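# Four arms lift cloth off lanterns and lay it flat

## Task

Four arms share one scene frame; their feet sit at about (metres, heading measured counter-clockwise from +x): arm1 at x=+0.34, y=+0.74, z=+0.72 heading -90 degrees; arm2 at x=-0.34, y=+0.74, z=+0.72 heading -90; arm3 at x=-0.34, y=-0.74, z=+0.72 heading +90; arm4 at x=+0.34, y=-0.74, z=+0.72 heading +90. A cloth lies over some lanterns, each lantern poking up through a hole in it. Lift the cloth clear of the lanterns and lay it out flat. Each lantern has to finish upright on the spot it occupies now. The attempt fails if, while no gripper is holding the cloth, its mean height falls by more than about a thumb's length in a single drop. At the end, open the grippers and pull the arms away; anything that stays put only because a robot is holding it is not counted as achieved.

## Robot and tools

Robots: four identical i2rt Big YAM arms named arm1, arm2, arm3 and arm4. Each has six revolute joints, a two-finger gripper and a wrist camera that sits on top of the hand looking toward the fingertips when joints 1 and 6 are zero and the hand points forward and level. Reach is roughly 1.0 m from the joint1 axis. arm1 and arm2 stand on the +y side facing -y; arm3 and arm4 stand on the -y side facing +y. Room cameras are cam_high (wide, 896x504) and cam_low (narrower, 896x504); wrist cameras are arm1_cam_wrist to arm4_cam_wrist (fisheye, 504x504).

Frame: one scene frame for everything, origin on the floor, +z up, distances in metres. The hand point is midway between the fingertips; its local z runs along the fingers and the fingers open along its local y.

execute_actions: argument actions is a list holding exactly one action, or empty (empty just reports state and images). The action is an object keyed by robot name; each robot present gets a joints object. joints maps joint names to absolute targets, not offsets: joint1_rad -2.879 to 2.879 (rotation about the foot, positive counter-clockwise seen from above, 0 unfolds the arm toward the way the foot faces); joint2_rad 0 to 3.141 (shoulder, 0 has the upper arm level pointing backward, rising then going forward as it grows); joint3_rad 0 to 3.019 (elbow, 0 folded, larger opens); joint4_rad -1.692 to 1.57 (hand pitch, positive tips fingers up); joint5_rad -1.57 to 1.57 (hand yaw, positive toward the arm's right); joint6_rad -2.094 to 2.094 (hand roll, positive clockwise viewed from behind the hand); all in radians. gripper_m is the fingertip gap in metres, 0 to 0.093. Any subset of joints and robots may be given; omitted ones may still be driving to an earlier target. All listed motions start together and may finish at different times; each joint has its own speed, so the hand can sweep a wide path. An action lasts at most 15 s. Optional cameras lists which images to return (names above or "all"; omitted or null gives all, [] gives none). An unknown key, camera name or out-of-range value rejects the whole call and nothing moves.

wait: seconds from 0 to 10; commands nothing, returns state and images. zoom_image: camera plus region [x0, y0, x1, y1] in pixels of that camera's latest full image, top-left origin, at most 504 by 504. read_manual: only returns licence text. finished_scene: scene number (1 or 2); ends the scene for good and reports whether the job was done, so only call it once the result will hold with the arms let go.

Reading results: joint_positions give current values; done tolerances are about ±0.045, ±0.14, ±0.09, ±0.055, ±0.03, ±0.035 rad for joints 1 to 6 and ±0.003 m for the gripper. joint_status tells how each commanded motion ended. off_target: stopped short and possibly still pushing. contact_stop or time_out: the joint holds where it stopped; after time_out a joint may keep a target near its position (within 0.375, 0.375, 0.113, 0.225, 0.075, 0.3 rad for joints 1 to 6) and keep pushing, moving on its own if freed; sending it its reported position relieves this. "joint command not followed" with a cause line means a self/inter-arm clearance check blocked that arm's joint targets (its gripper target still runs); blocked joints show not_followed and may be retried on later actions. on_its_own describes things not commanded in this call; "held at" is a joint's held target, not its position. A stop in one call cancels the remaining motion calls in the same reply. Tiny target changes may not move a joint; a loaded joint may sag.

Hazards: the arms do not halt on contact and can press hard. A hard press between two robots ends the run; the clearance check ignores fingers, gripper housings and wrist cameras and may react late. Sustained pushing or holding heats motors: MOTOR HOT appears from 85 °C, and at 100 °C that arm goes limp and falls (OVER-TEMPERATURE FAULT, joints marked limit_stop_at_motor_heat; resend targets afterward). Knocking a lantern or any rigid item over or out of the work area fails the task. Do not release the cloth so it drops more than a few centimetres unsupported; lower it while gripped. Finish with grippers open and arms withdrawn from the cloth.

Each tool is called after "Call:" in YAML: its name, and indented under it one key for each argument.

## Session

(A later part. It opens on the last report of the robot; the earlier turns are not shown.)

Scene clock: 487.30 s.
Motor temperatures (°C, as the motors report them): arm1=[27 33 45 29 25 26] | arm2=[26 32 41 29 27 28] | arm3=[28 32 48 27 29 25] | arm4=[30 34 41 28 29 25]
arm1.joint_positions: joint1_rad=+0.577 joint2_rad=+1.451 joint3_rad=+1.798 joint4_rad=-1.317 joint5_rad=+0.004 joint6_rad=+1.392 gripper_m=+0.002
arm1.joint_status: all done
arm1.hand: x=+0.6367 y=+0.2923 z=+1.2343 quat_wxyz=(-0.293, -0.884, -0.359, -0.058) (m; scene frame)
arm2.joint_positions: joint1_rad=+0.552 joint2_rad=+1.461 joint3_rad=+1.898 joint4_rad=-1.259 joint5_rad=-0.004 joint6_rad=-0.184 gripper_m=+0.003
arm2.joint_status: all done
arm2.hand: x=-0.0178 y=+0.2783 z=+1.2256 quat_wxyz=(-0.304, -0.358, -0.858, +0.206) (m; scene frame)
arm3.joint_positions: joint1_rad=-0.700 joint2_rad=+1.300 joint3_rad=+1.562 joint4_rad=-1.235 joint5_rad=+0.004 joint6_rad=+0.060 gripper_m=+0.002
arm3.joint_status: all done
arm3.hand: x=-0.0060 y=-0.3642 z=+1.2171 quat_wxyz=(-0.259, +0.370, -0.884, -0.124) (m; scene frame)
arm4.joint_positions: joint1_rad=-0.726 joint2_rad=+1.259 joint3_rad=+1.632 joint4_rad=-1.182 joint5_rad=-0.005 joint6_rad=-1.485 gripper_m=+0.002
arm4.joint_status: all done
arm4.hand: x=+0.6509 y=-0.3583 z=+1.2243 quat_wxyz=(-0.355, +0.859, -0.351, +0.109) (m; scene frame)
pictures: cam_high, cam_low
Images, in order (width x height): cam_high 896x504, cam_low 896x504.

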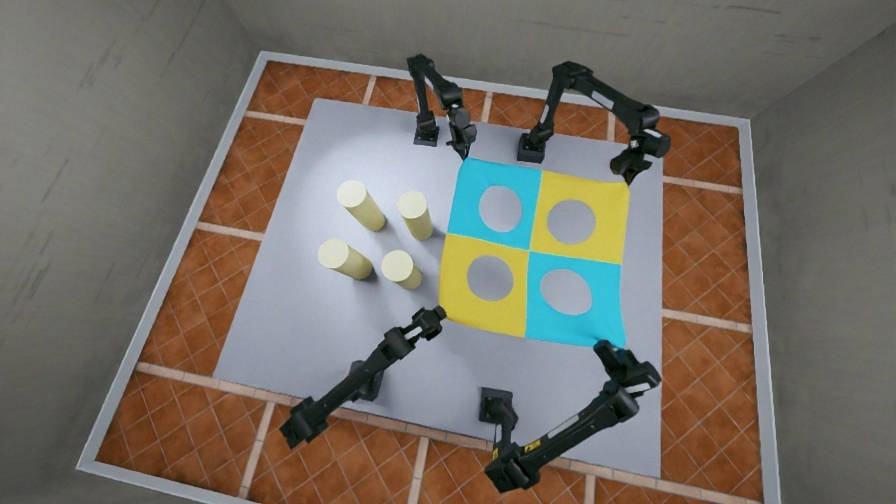

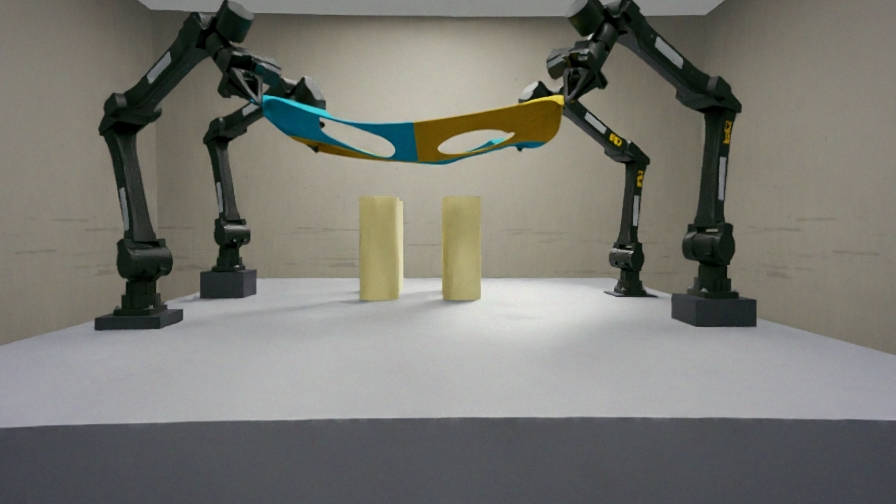

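Call:
execute_actions:
  actions:
    - {"arm1":{"joints":{"joint2_rad":1.815,"joint3_rad":1.317,"joint4_rad":-0.972}},"arm2":{"joints":{"joint2_rad":1.793,"joint3_rad":1.464,"joint4_rad":-1.145}},"arm3":{"joints":{"joint2_rad":1.74,"joint3_rad":1.158,"joint4_rad":-0.893}},"arm4":{"joints":{"joint2_rad":1.67,"joint3_rad":1.235,"joint4_rad":-1.035}}}

Scene clock: 518.10 s.
Motor temperatures (°C, as the motors report them): arm1=[27 34 47 29 25 26] | arm2=[26 33 42 30 27 28] | arm3=[28 33 49 27 29 25] | arm4=[30 34 42 28 29 25]
arm1.joint_positions: joint1_rad=+0.575 joint2_rad=+1.822 joint3_rad=+1.276 joint4_rad=-0.979 joint5_rad=+0.006 joint6_rad=+1.393 gripper_m=+0.002
arm1.joint_status: all done
arm1.hand: x=+0.6237 y=+0.3083 z=+0.8291 quat_wxyz=(-0.026, -0.926, -0.375, -0.001) (m; scene frame)
arm2.joint_positions: joint1_rad=+0.551 joint2_rad=+1.799 joint3_rad=+1.428 joint4_rad=-1.140 joint5_rad=-0.002 joint6_rad=-0.183 gripper_m=+0.003
arm2.joint_status: all done
arm2.hand: x=-0.0323 y=+0.2880 z=+0.8295 quat_wxyz=(-0.022, -0.389, -0.921, +0.022) (m; scene frame)
arm3.joint_positions: joint1_rad=-0.698 joint2_rad=+1.741 joint3_rad=+1.141 joint4_rad=-0.895 joint5_rad=+0.004 joint6_rad=+0.059 gripper_m=+0.002
arm3.joint_status: all done
arm3.hand: x=-0.0145 y=-0.3728 z=+0.8396 quat_wxyz=(-0.029, +0.388, -0.921, -0.011) (m; scene frame)
arm4.joint_positions: joint1_rad=-0.724 joint2_rad=+1.681 joint3_rad=+1.202 joint4_rad=-1.042 joint5_rad=-0.006 joint6_rad=-1.486 gripper_m=+0.002
arm4.joint_status: all done
arm4.hand: x=+0.6414 y=-0.3676 z=+0.8296 quat_wxyz=(-0.025, +0.926, -0.377, +0.005) (m; scene frame)
pictures: arm1_cam_wrist, arm2_cam_wrist, arm3_cam_wrist, arm4_cam_wrist, cam_high, cam_low
Images, in order (width x height): arm1_cam_wrist 504x504, arm2_cam_wrist 504x504, arm3_cam_wrist 504x504, arm4_cam_wrist 504x504, cam_high 896x504, cam_low 896x504.

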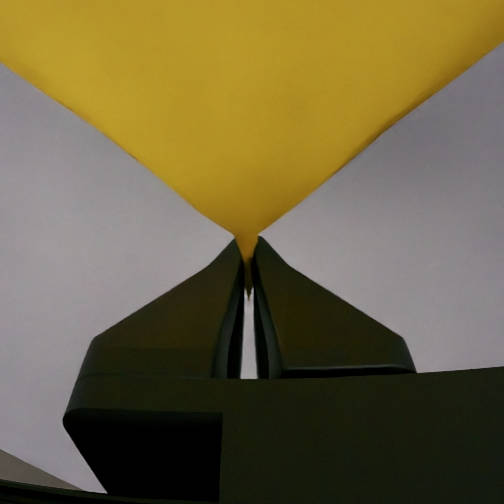

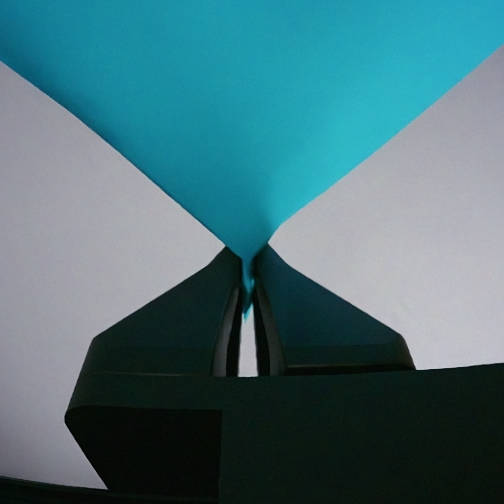

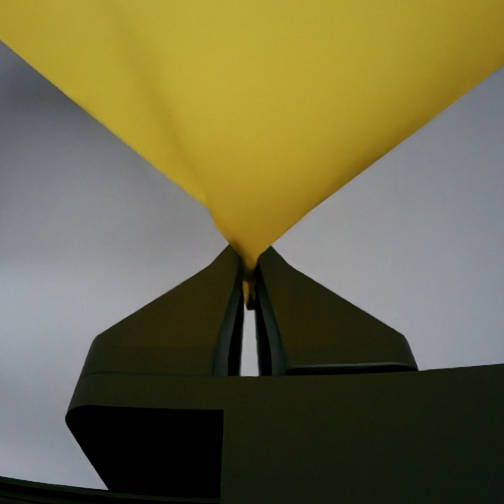

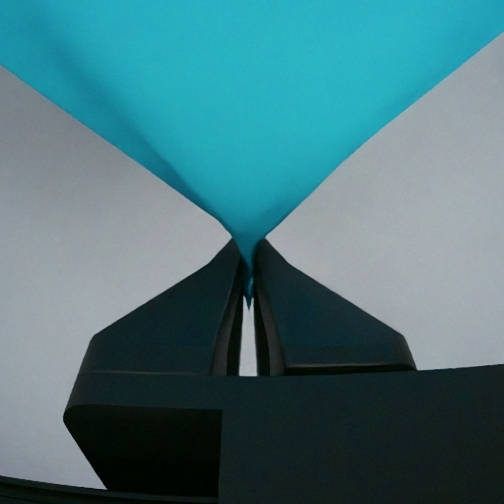

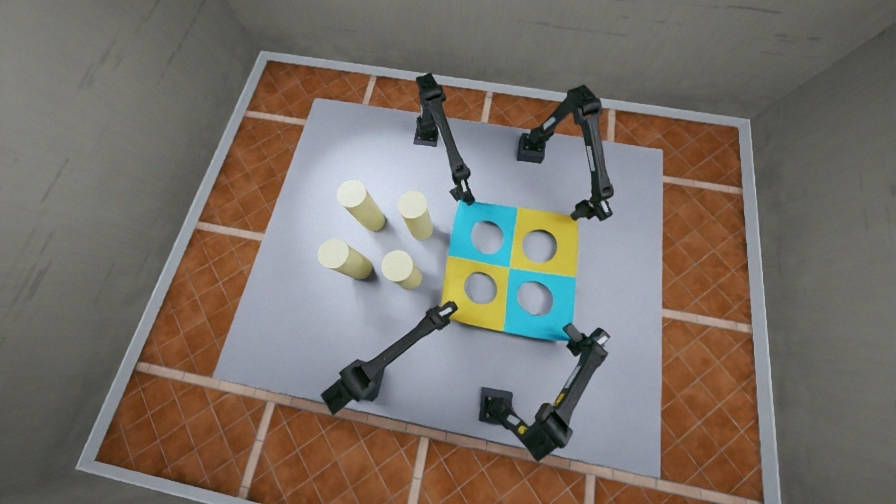

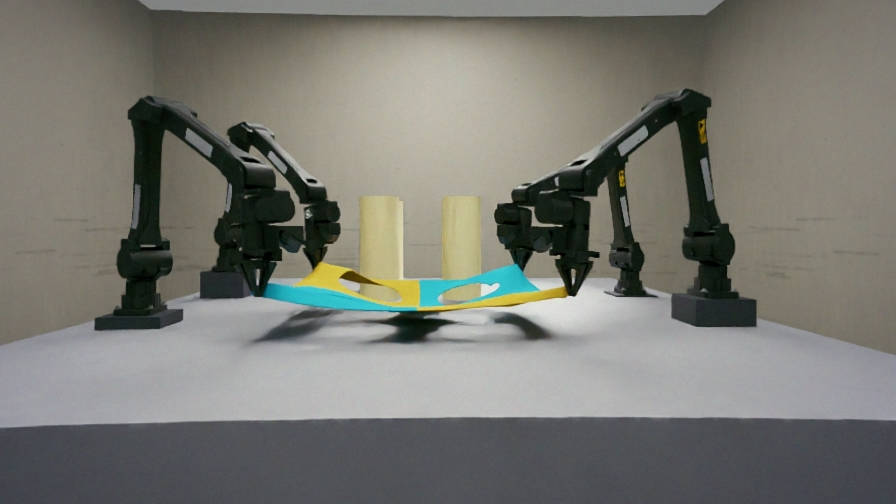

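Call:
execute_actions:
  actions:
    - {"arm1":{"joints":{"joint1_rad":0.61,"joint2_rad":1.98,"joint3_rad":1.286,"joint4_rad":-0.87}},"arm2":{"joints":{"joint2_rad":1.957,"joint3_rad":1.438,"joint4_rad":-1.11}},"arm3":{"joints":{"joint2_rad":1.936,"joint3_rad":1.15,"joint4_rad":-0.795}},"arm4":{"joints":{"joint1_rad":-0.76,"joint2_rad":1.853,"joint3_rad":1.212,"joint4_rad":-0.955}}}
  cameras: ["cam_high","cam_low"]

Scene clock: 540.80 s.
Motor temperatures (°C, as the motors report them): arm1=[27 35 47 29 25 26] | arm2=[26 34 43 29 27 28] | arm3=[28 35 47 27 29 25] | arm4=[30 36 42 28 29 25]
arm1.joint_positions: joint1_rad=+0.595 joint2_rad=+1.996 joint3_rad=+1.276 joint4_rad=-0.878 joint5_rad=+0.007 joint6_rad=+1.393 gripper_m=+0.002
arm1.joint_status: all done
arm1.hand: x=+0.6326 y=+0.3128 z=+0.7421 quat_wxyz=(+0.010, -0.923, -0.385, +0.007) (m; scene frame)
arm2.joint_positions: joint1_rad=+0.551 joint2_rad=+1.959 joint3_rad=+1.428 joint4_rad=-1.109 joint5_rad=-0.003 joint6_rad=-0.183 gripper_m=+0.003
arm2.joint_status: all done
arm2.hand: x=-0.0352 y=+0.2904 z=+0.7461 quat_wxyz=(+0.031, -0.389, -0.920, -0.014) (m; scene frame)
arm3.joint_positions: joint1_rad=-0.698 joint2_rad=+1.950 joint3_rad=+1.141 joint4_rad=-0.796 joint5_rad=+0.004 joint6_rad=+0.059 gripper_m=+0.002
arm3.joint_status: all done
arm3.hand: x=-0.0197 y=-0.3789 z=+0.7433 quat_wxyz=(+0.021, +0.388, -0.921, +0.013) (m; scene frame)
arm4.joint_positions: joint1_rad=-0.741 joint2_rad=+1.872 joint3_rad=+1.202 joint4_rad=-0.968 joint5_rad=-0.007 joint6_rad=-1.486 gripper_m=+0.002
arm4.joint_status: all done
arm4.hand: x=+0.6474 y=-0.3729 z=+0.7410 quat_wxyz=(+0.031, +0.922, -0.385, -0.013) (m; scene frame)
pictures: cam_high, cam_low
Images, in order (width x height): cam_high 896x504, cam_low 896x504.

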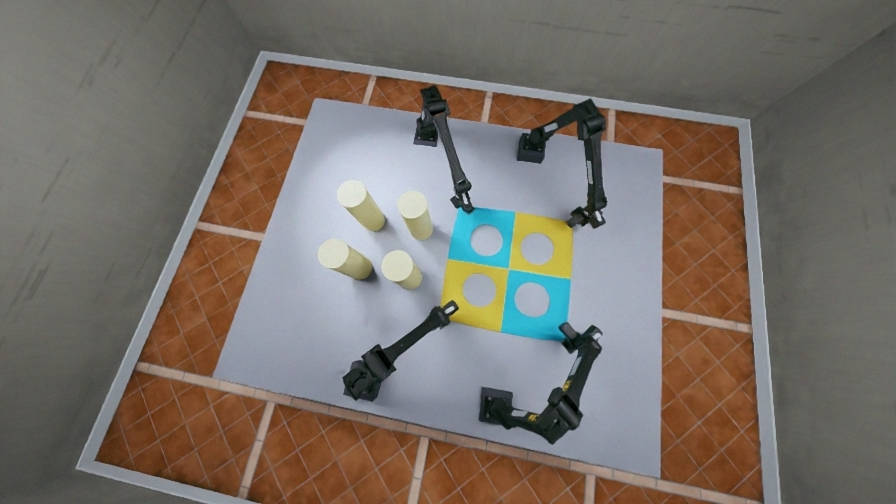

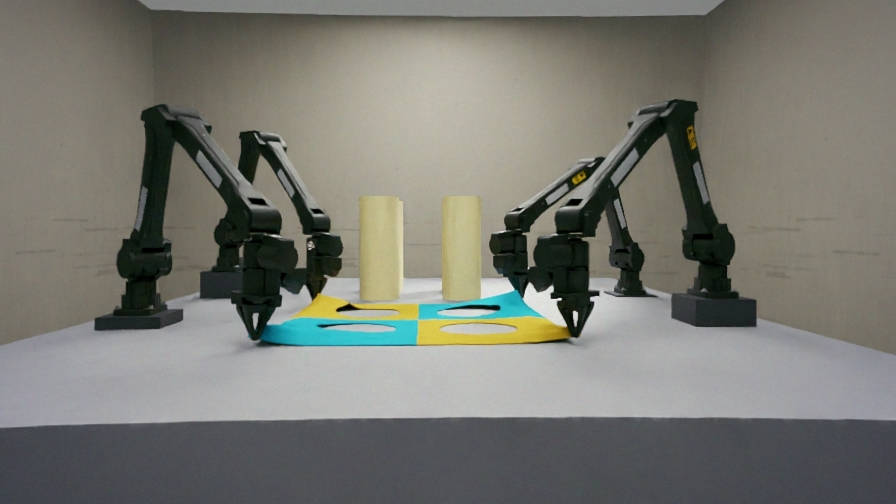

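Call:
execute_actions:
  actions:
    - {"arm1":{"joints":{"gripper_m":0.09}},"arm2":{"joints":{"gripper_m":0.09}},"arm3":{"joints":{"gripper_m":0.09}},"arm4":{"joints":{"gripper_m":0.09}}}

Scene clock: 545.77 s.
Motor temperatures (°C, as the motors report them): arm1=[27 36 46 29 25 26] | arm2=[26 34 42 29 27 28] | arm3=[28 35 46 27 29 25] | arm4=[30 36 41 28 29 25]
arm1.joint_positions: joint1_rad=+0.602 joint2_rad=+1.996 joint3_rad=+1.276 joint4_rad=-0.878 joint5_rad=+0.003 joint6_rad=+1.393 gripper_m=+0.090
arm1.joint_status: all done
arm1.hand: x=+0.6363 y=+0.3154 z=+0.7420 quat_wxyz=(+0.010, -0.922, -0.388, +0.005) (m; scene frame)
arm2.joint_positions: joint1_rad=+0.550 joint2_rad=+1.959 joint3_rad=+1.428 joint4_rad=-1.109 joint5_rad=-0.002 joint6_rad=-0.183 gripper_m=+0.090
arm2.joint_status: all done
arm2.hand: x=-0.0358 y=+0.2900 z=+0.7461 quat_wxyz=(+0.031, -0.390, -0.920, -0.013) (m; scene frame)
arm3.joint_positions: joint1_rad=-0.697 joint2_rad=+1.950 joint3_rad=+1.141 joint4_rad=-0.796 joint5_rad=+0.004 joint6_rad=+0.058 gripper_m=+0.090
arm3.joint_status: all done
arm3.hand: x=-0.0198 y=-0.3788 z=+0.7433 quat_wxyz=(+0.021, +0.388, -0.921, +0.013) (m; scene frame)
arm4.joint_positions: joint1_rad=-0.752 joint2_rad=+1.872 joint3_rad=+1.202 joint4_rad=-0.968 joint5_rad=-0.004 joint6_rad=-1.486 gripper_m=+0.090
arm4.joint_status: all done
arm4.hand: x=+0.6521 y=-0.3770 z=+0.7410 quat_wxyz=(+0.031, +0.920, -0.391, -0.012) (m; scene frame)
pictures: arm1_cam_wrist, arm2_cam_wrist, arm3_cam_wrist, arm4_cam_wrist, cam_high, cam_low
Images, in order (width x height): arm1_cam_wrist 504x504, arm2_cam_wrist 504x504, arm3_cam_wrist 504x504, arm4_cam_wrist 504x504, cam_high 896x504, cam_low 896x504.

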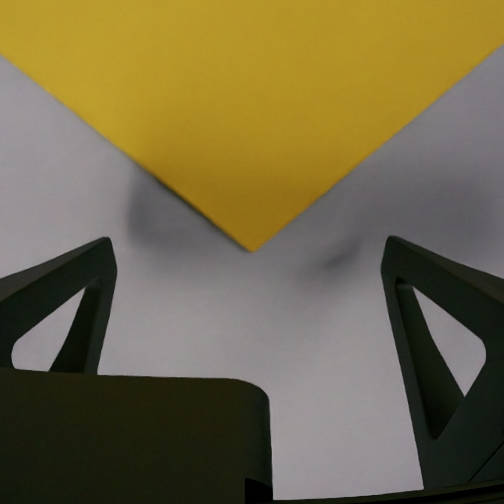

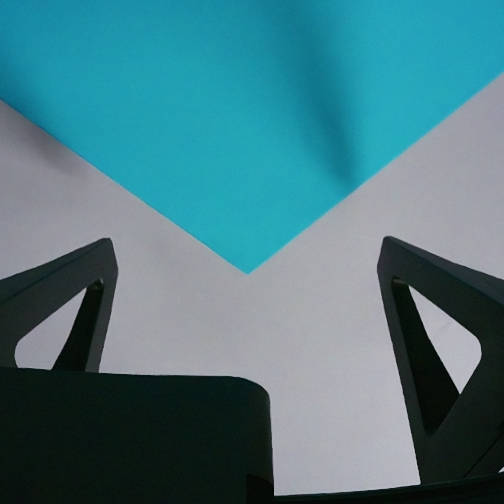

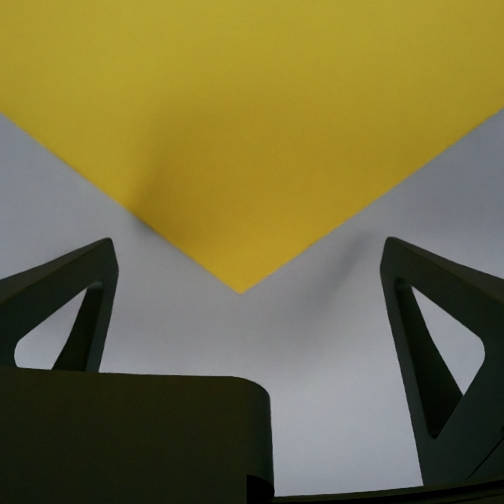

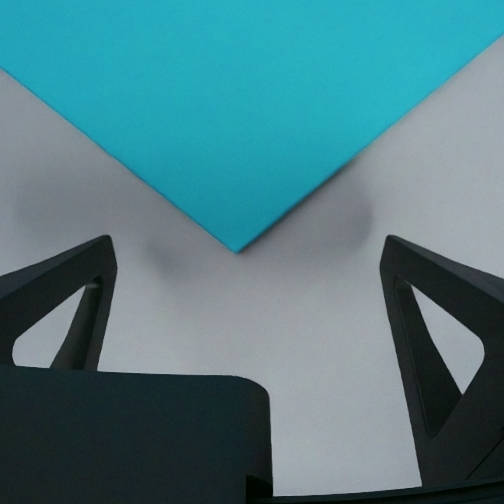

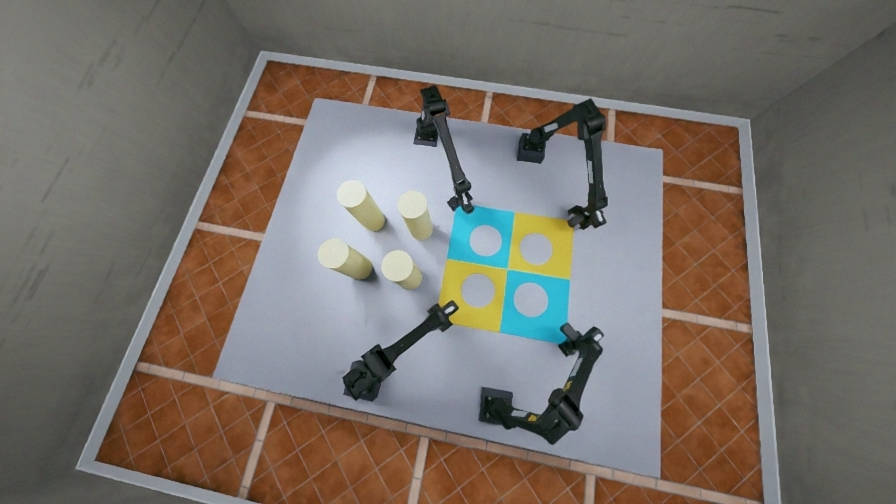

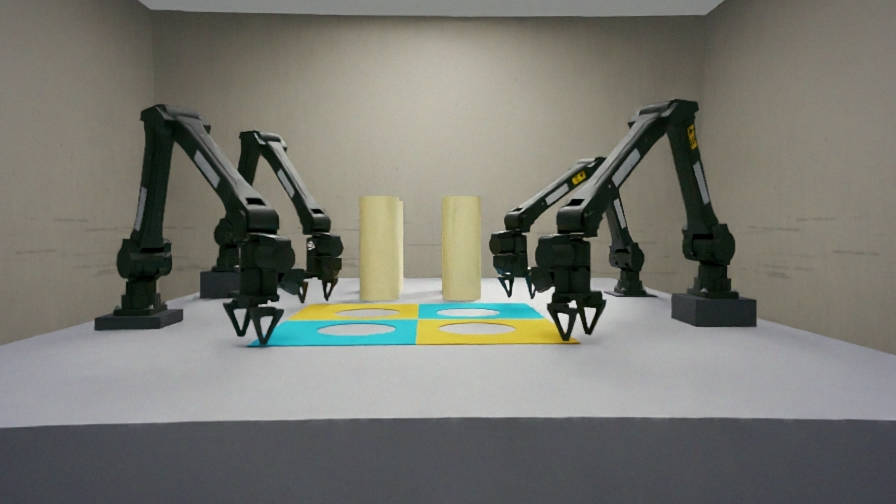

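Call:
execute_actions:
  actions:
    - {"arm1":{"joints":{"joint2_rad":0.8,"joint4_rad":-1.4}},"arm2":{"joints":{"joint2_rad":0.8,"joint4_rad":-1.5}},"arm3":{"joints":{"joint2_rad":0.8,"joint4_rad":-1.4}},"arm4":{"joints":{"joint2_rad":0.8,"joint4_rad":-1.4}}}
  cameras: ["cam_high","cam_low"]

Scene clock: 556.20 s.
Motor temperatures (°C, as the motors report them): arm1=[27 36 45 29 25 26] | arm2=[26 34 41 29 27 28] | arm3=[28 35 46 27 29 25] | arm4=[30 36 40 28 29 25]
arm1.joint_positions: joint1_rad=+0.602 joint2_rad=+0.794 joint3_rad=+1.276 joint4_rad=-1.390 joint5_rad=+0.003 joint6_rad=+1.393 gripper_m=+0.090
arm1.joint_status: all done
arm1.hand: x=+0.5047 y=+0.5022 z=+1.2228 quat_wxyz=(-0.321, -0.871, -0.367, -0.069) (m; scene frame)
arm2.joint_positions: joint1_rad=+0.550 joint2_rad=+0.795 joint3_rad=+1.428 joint4_rad=-1.490 joint5_rad=-0.002 joint6_rad=-0.183 gripper_m=+0.090
arm2.joint_status: all done
arm2.hand: x=-0.1784 y=+0.5165 z=+1.2172 quat_wxyz=(-0.289, -0.363, -0.864, +0.198) (m; scene frame)
arm3.joint_positions: joint1_rad=-0.697 joint2_rad=+0.793 joint3_rad=+1.141 joint4_rad=-1.389 joint5_rad=+0.004 joint6_rad=+0.058 gripper_m=+0.090
arm3.joint_status: all done
arm3.hand: x=-0.1421 y=-0.5190 z=+1.1773 quat_wxyz=(-0.230, +0.375, -0.891, -0.110) (m; scene frame)
arm4.joint_positions: joint1_rad=-0.752 joint2_rad=+0.793 joint3_rad=+1.202 joint4_rad=-1.389 joint5_rad=-0.003 joint6_rad=-1.486 gripper_m=+0.090
arm4.joint_status: all done
arm4.hand: x=+0.5269 y=-0.5201 z=+1.1471 quat_wxyz=(-0.277, +0.881, -0.373, +0.089) (m; scene frame)
pictures: cam_high, cam_low
Images, in order (width x height): cam_high 896x504, cam_low 896x504.

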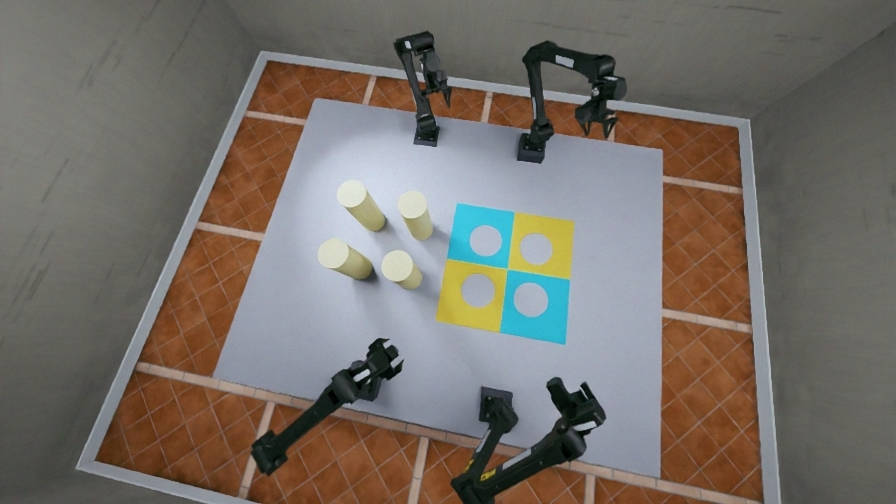

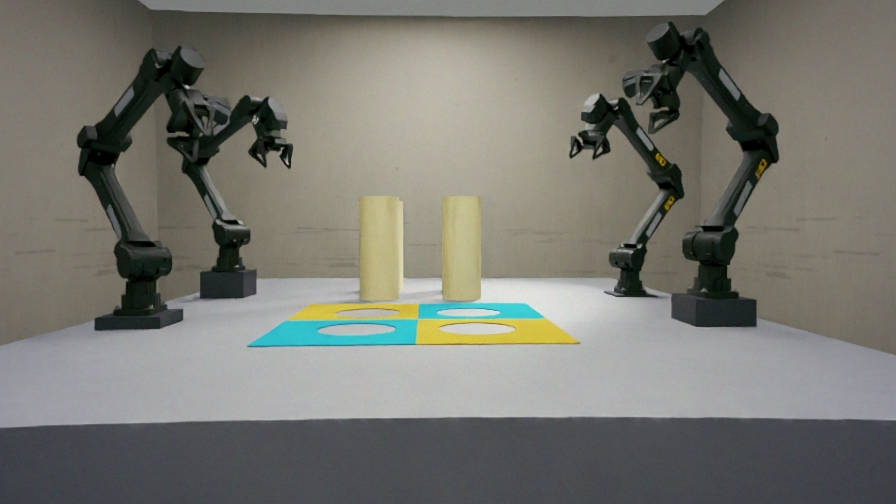

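Call:
finished_scene:
  scene: 1

The scene is finished: the task was done.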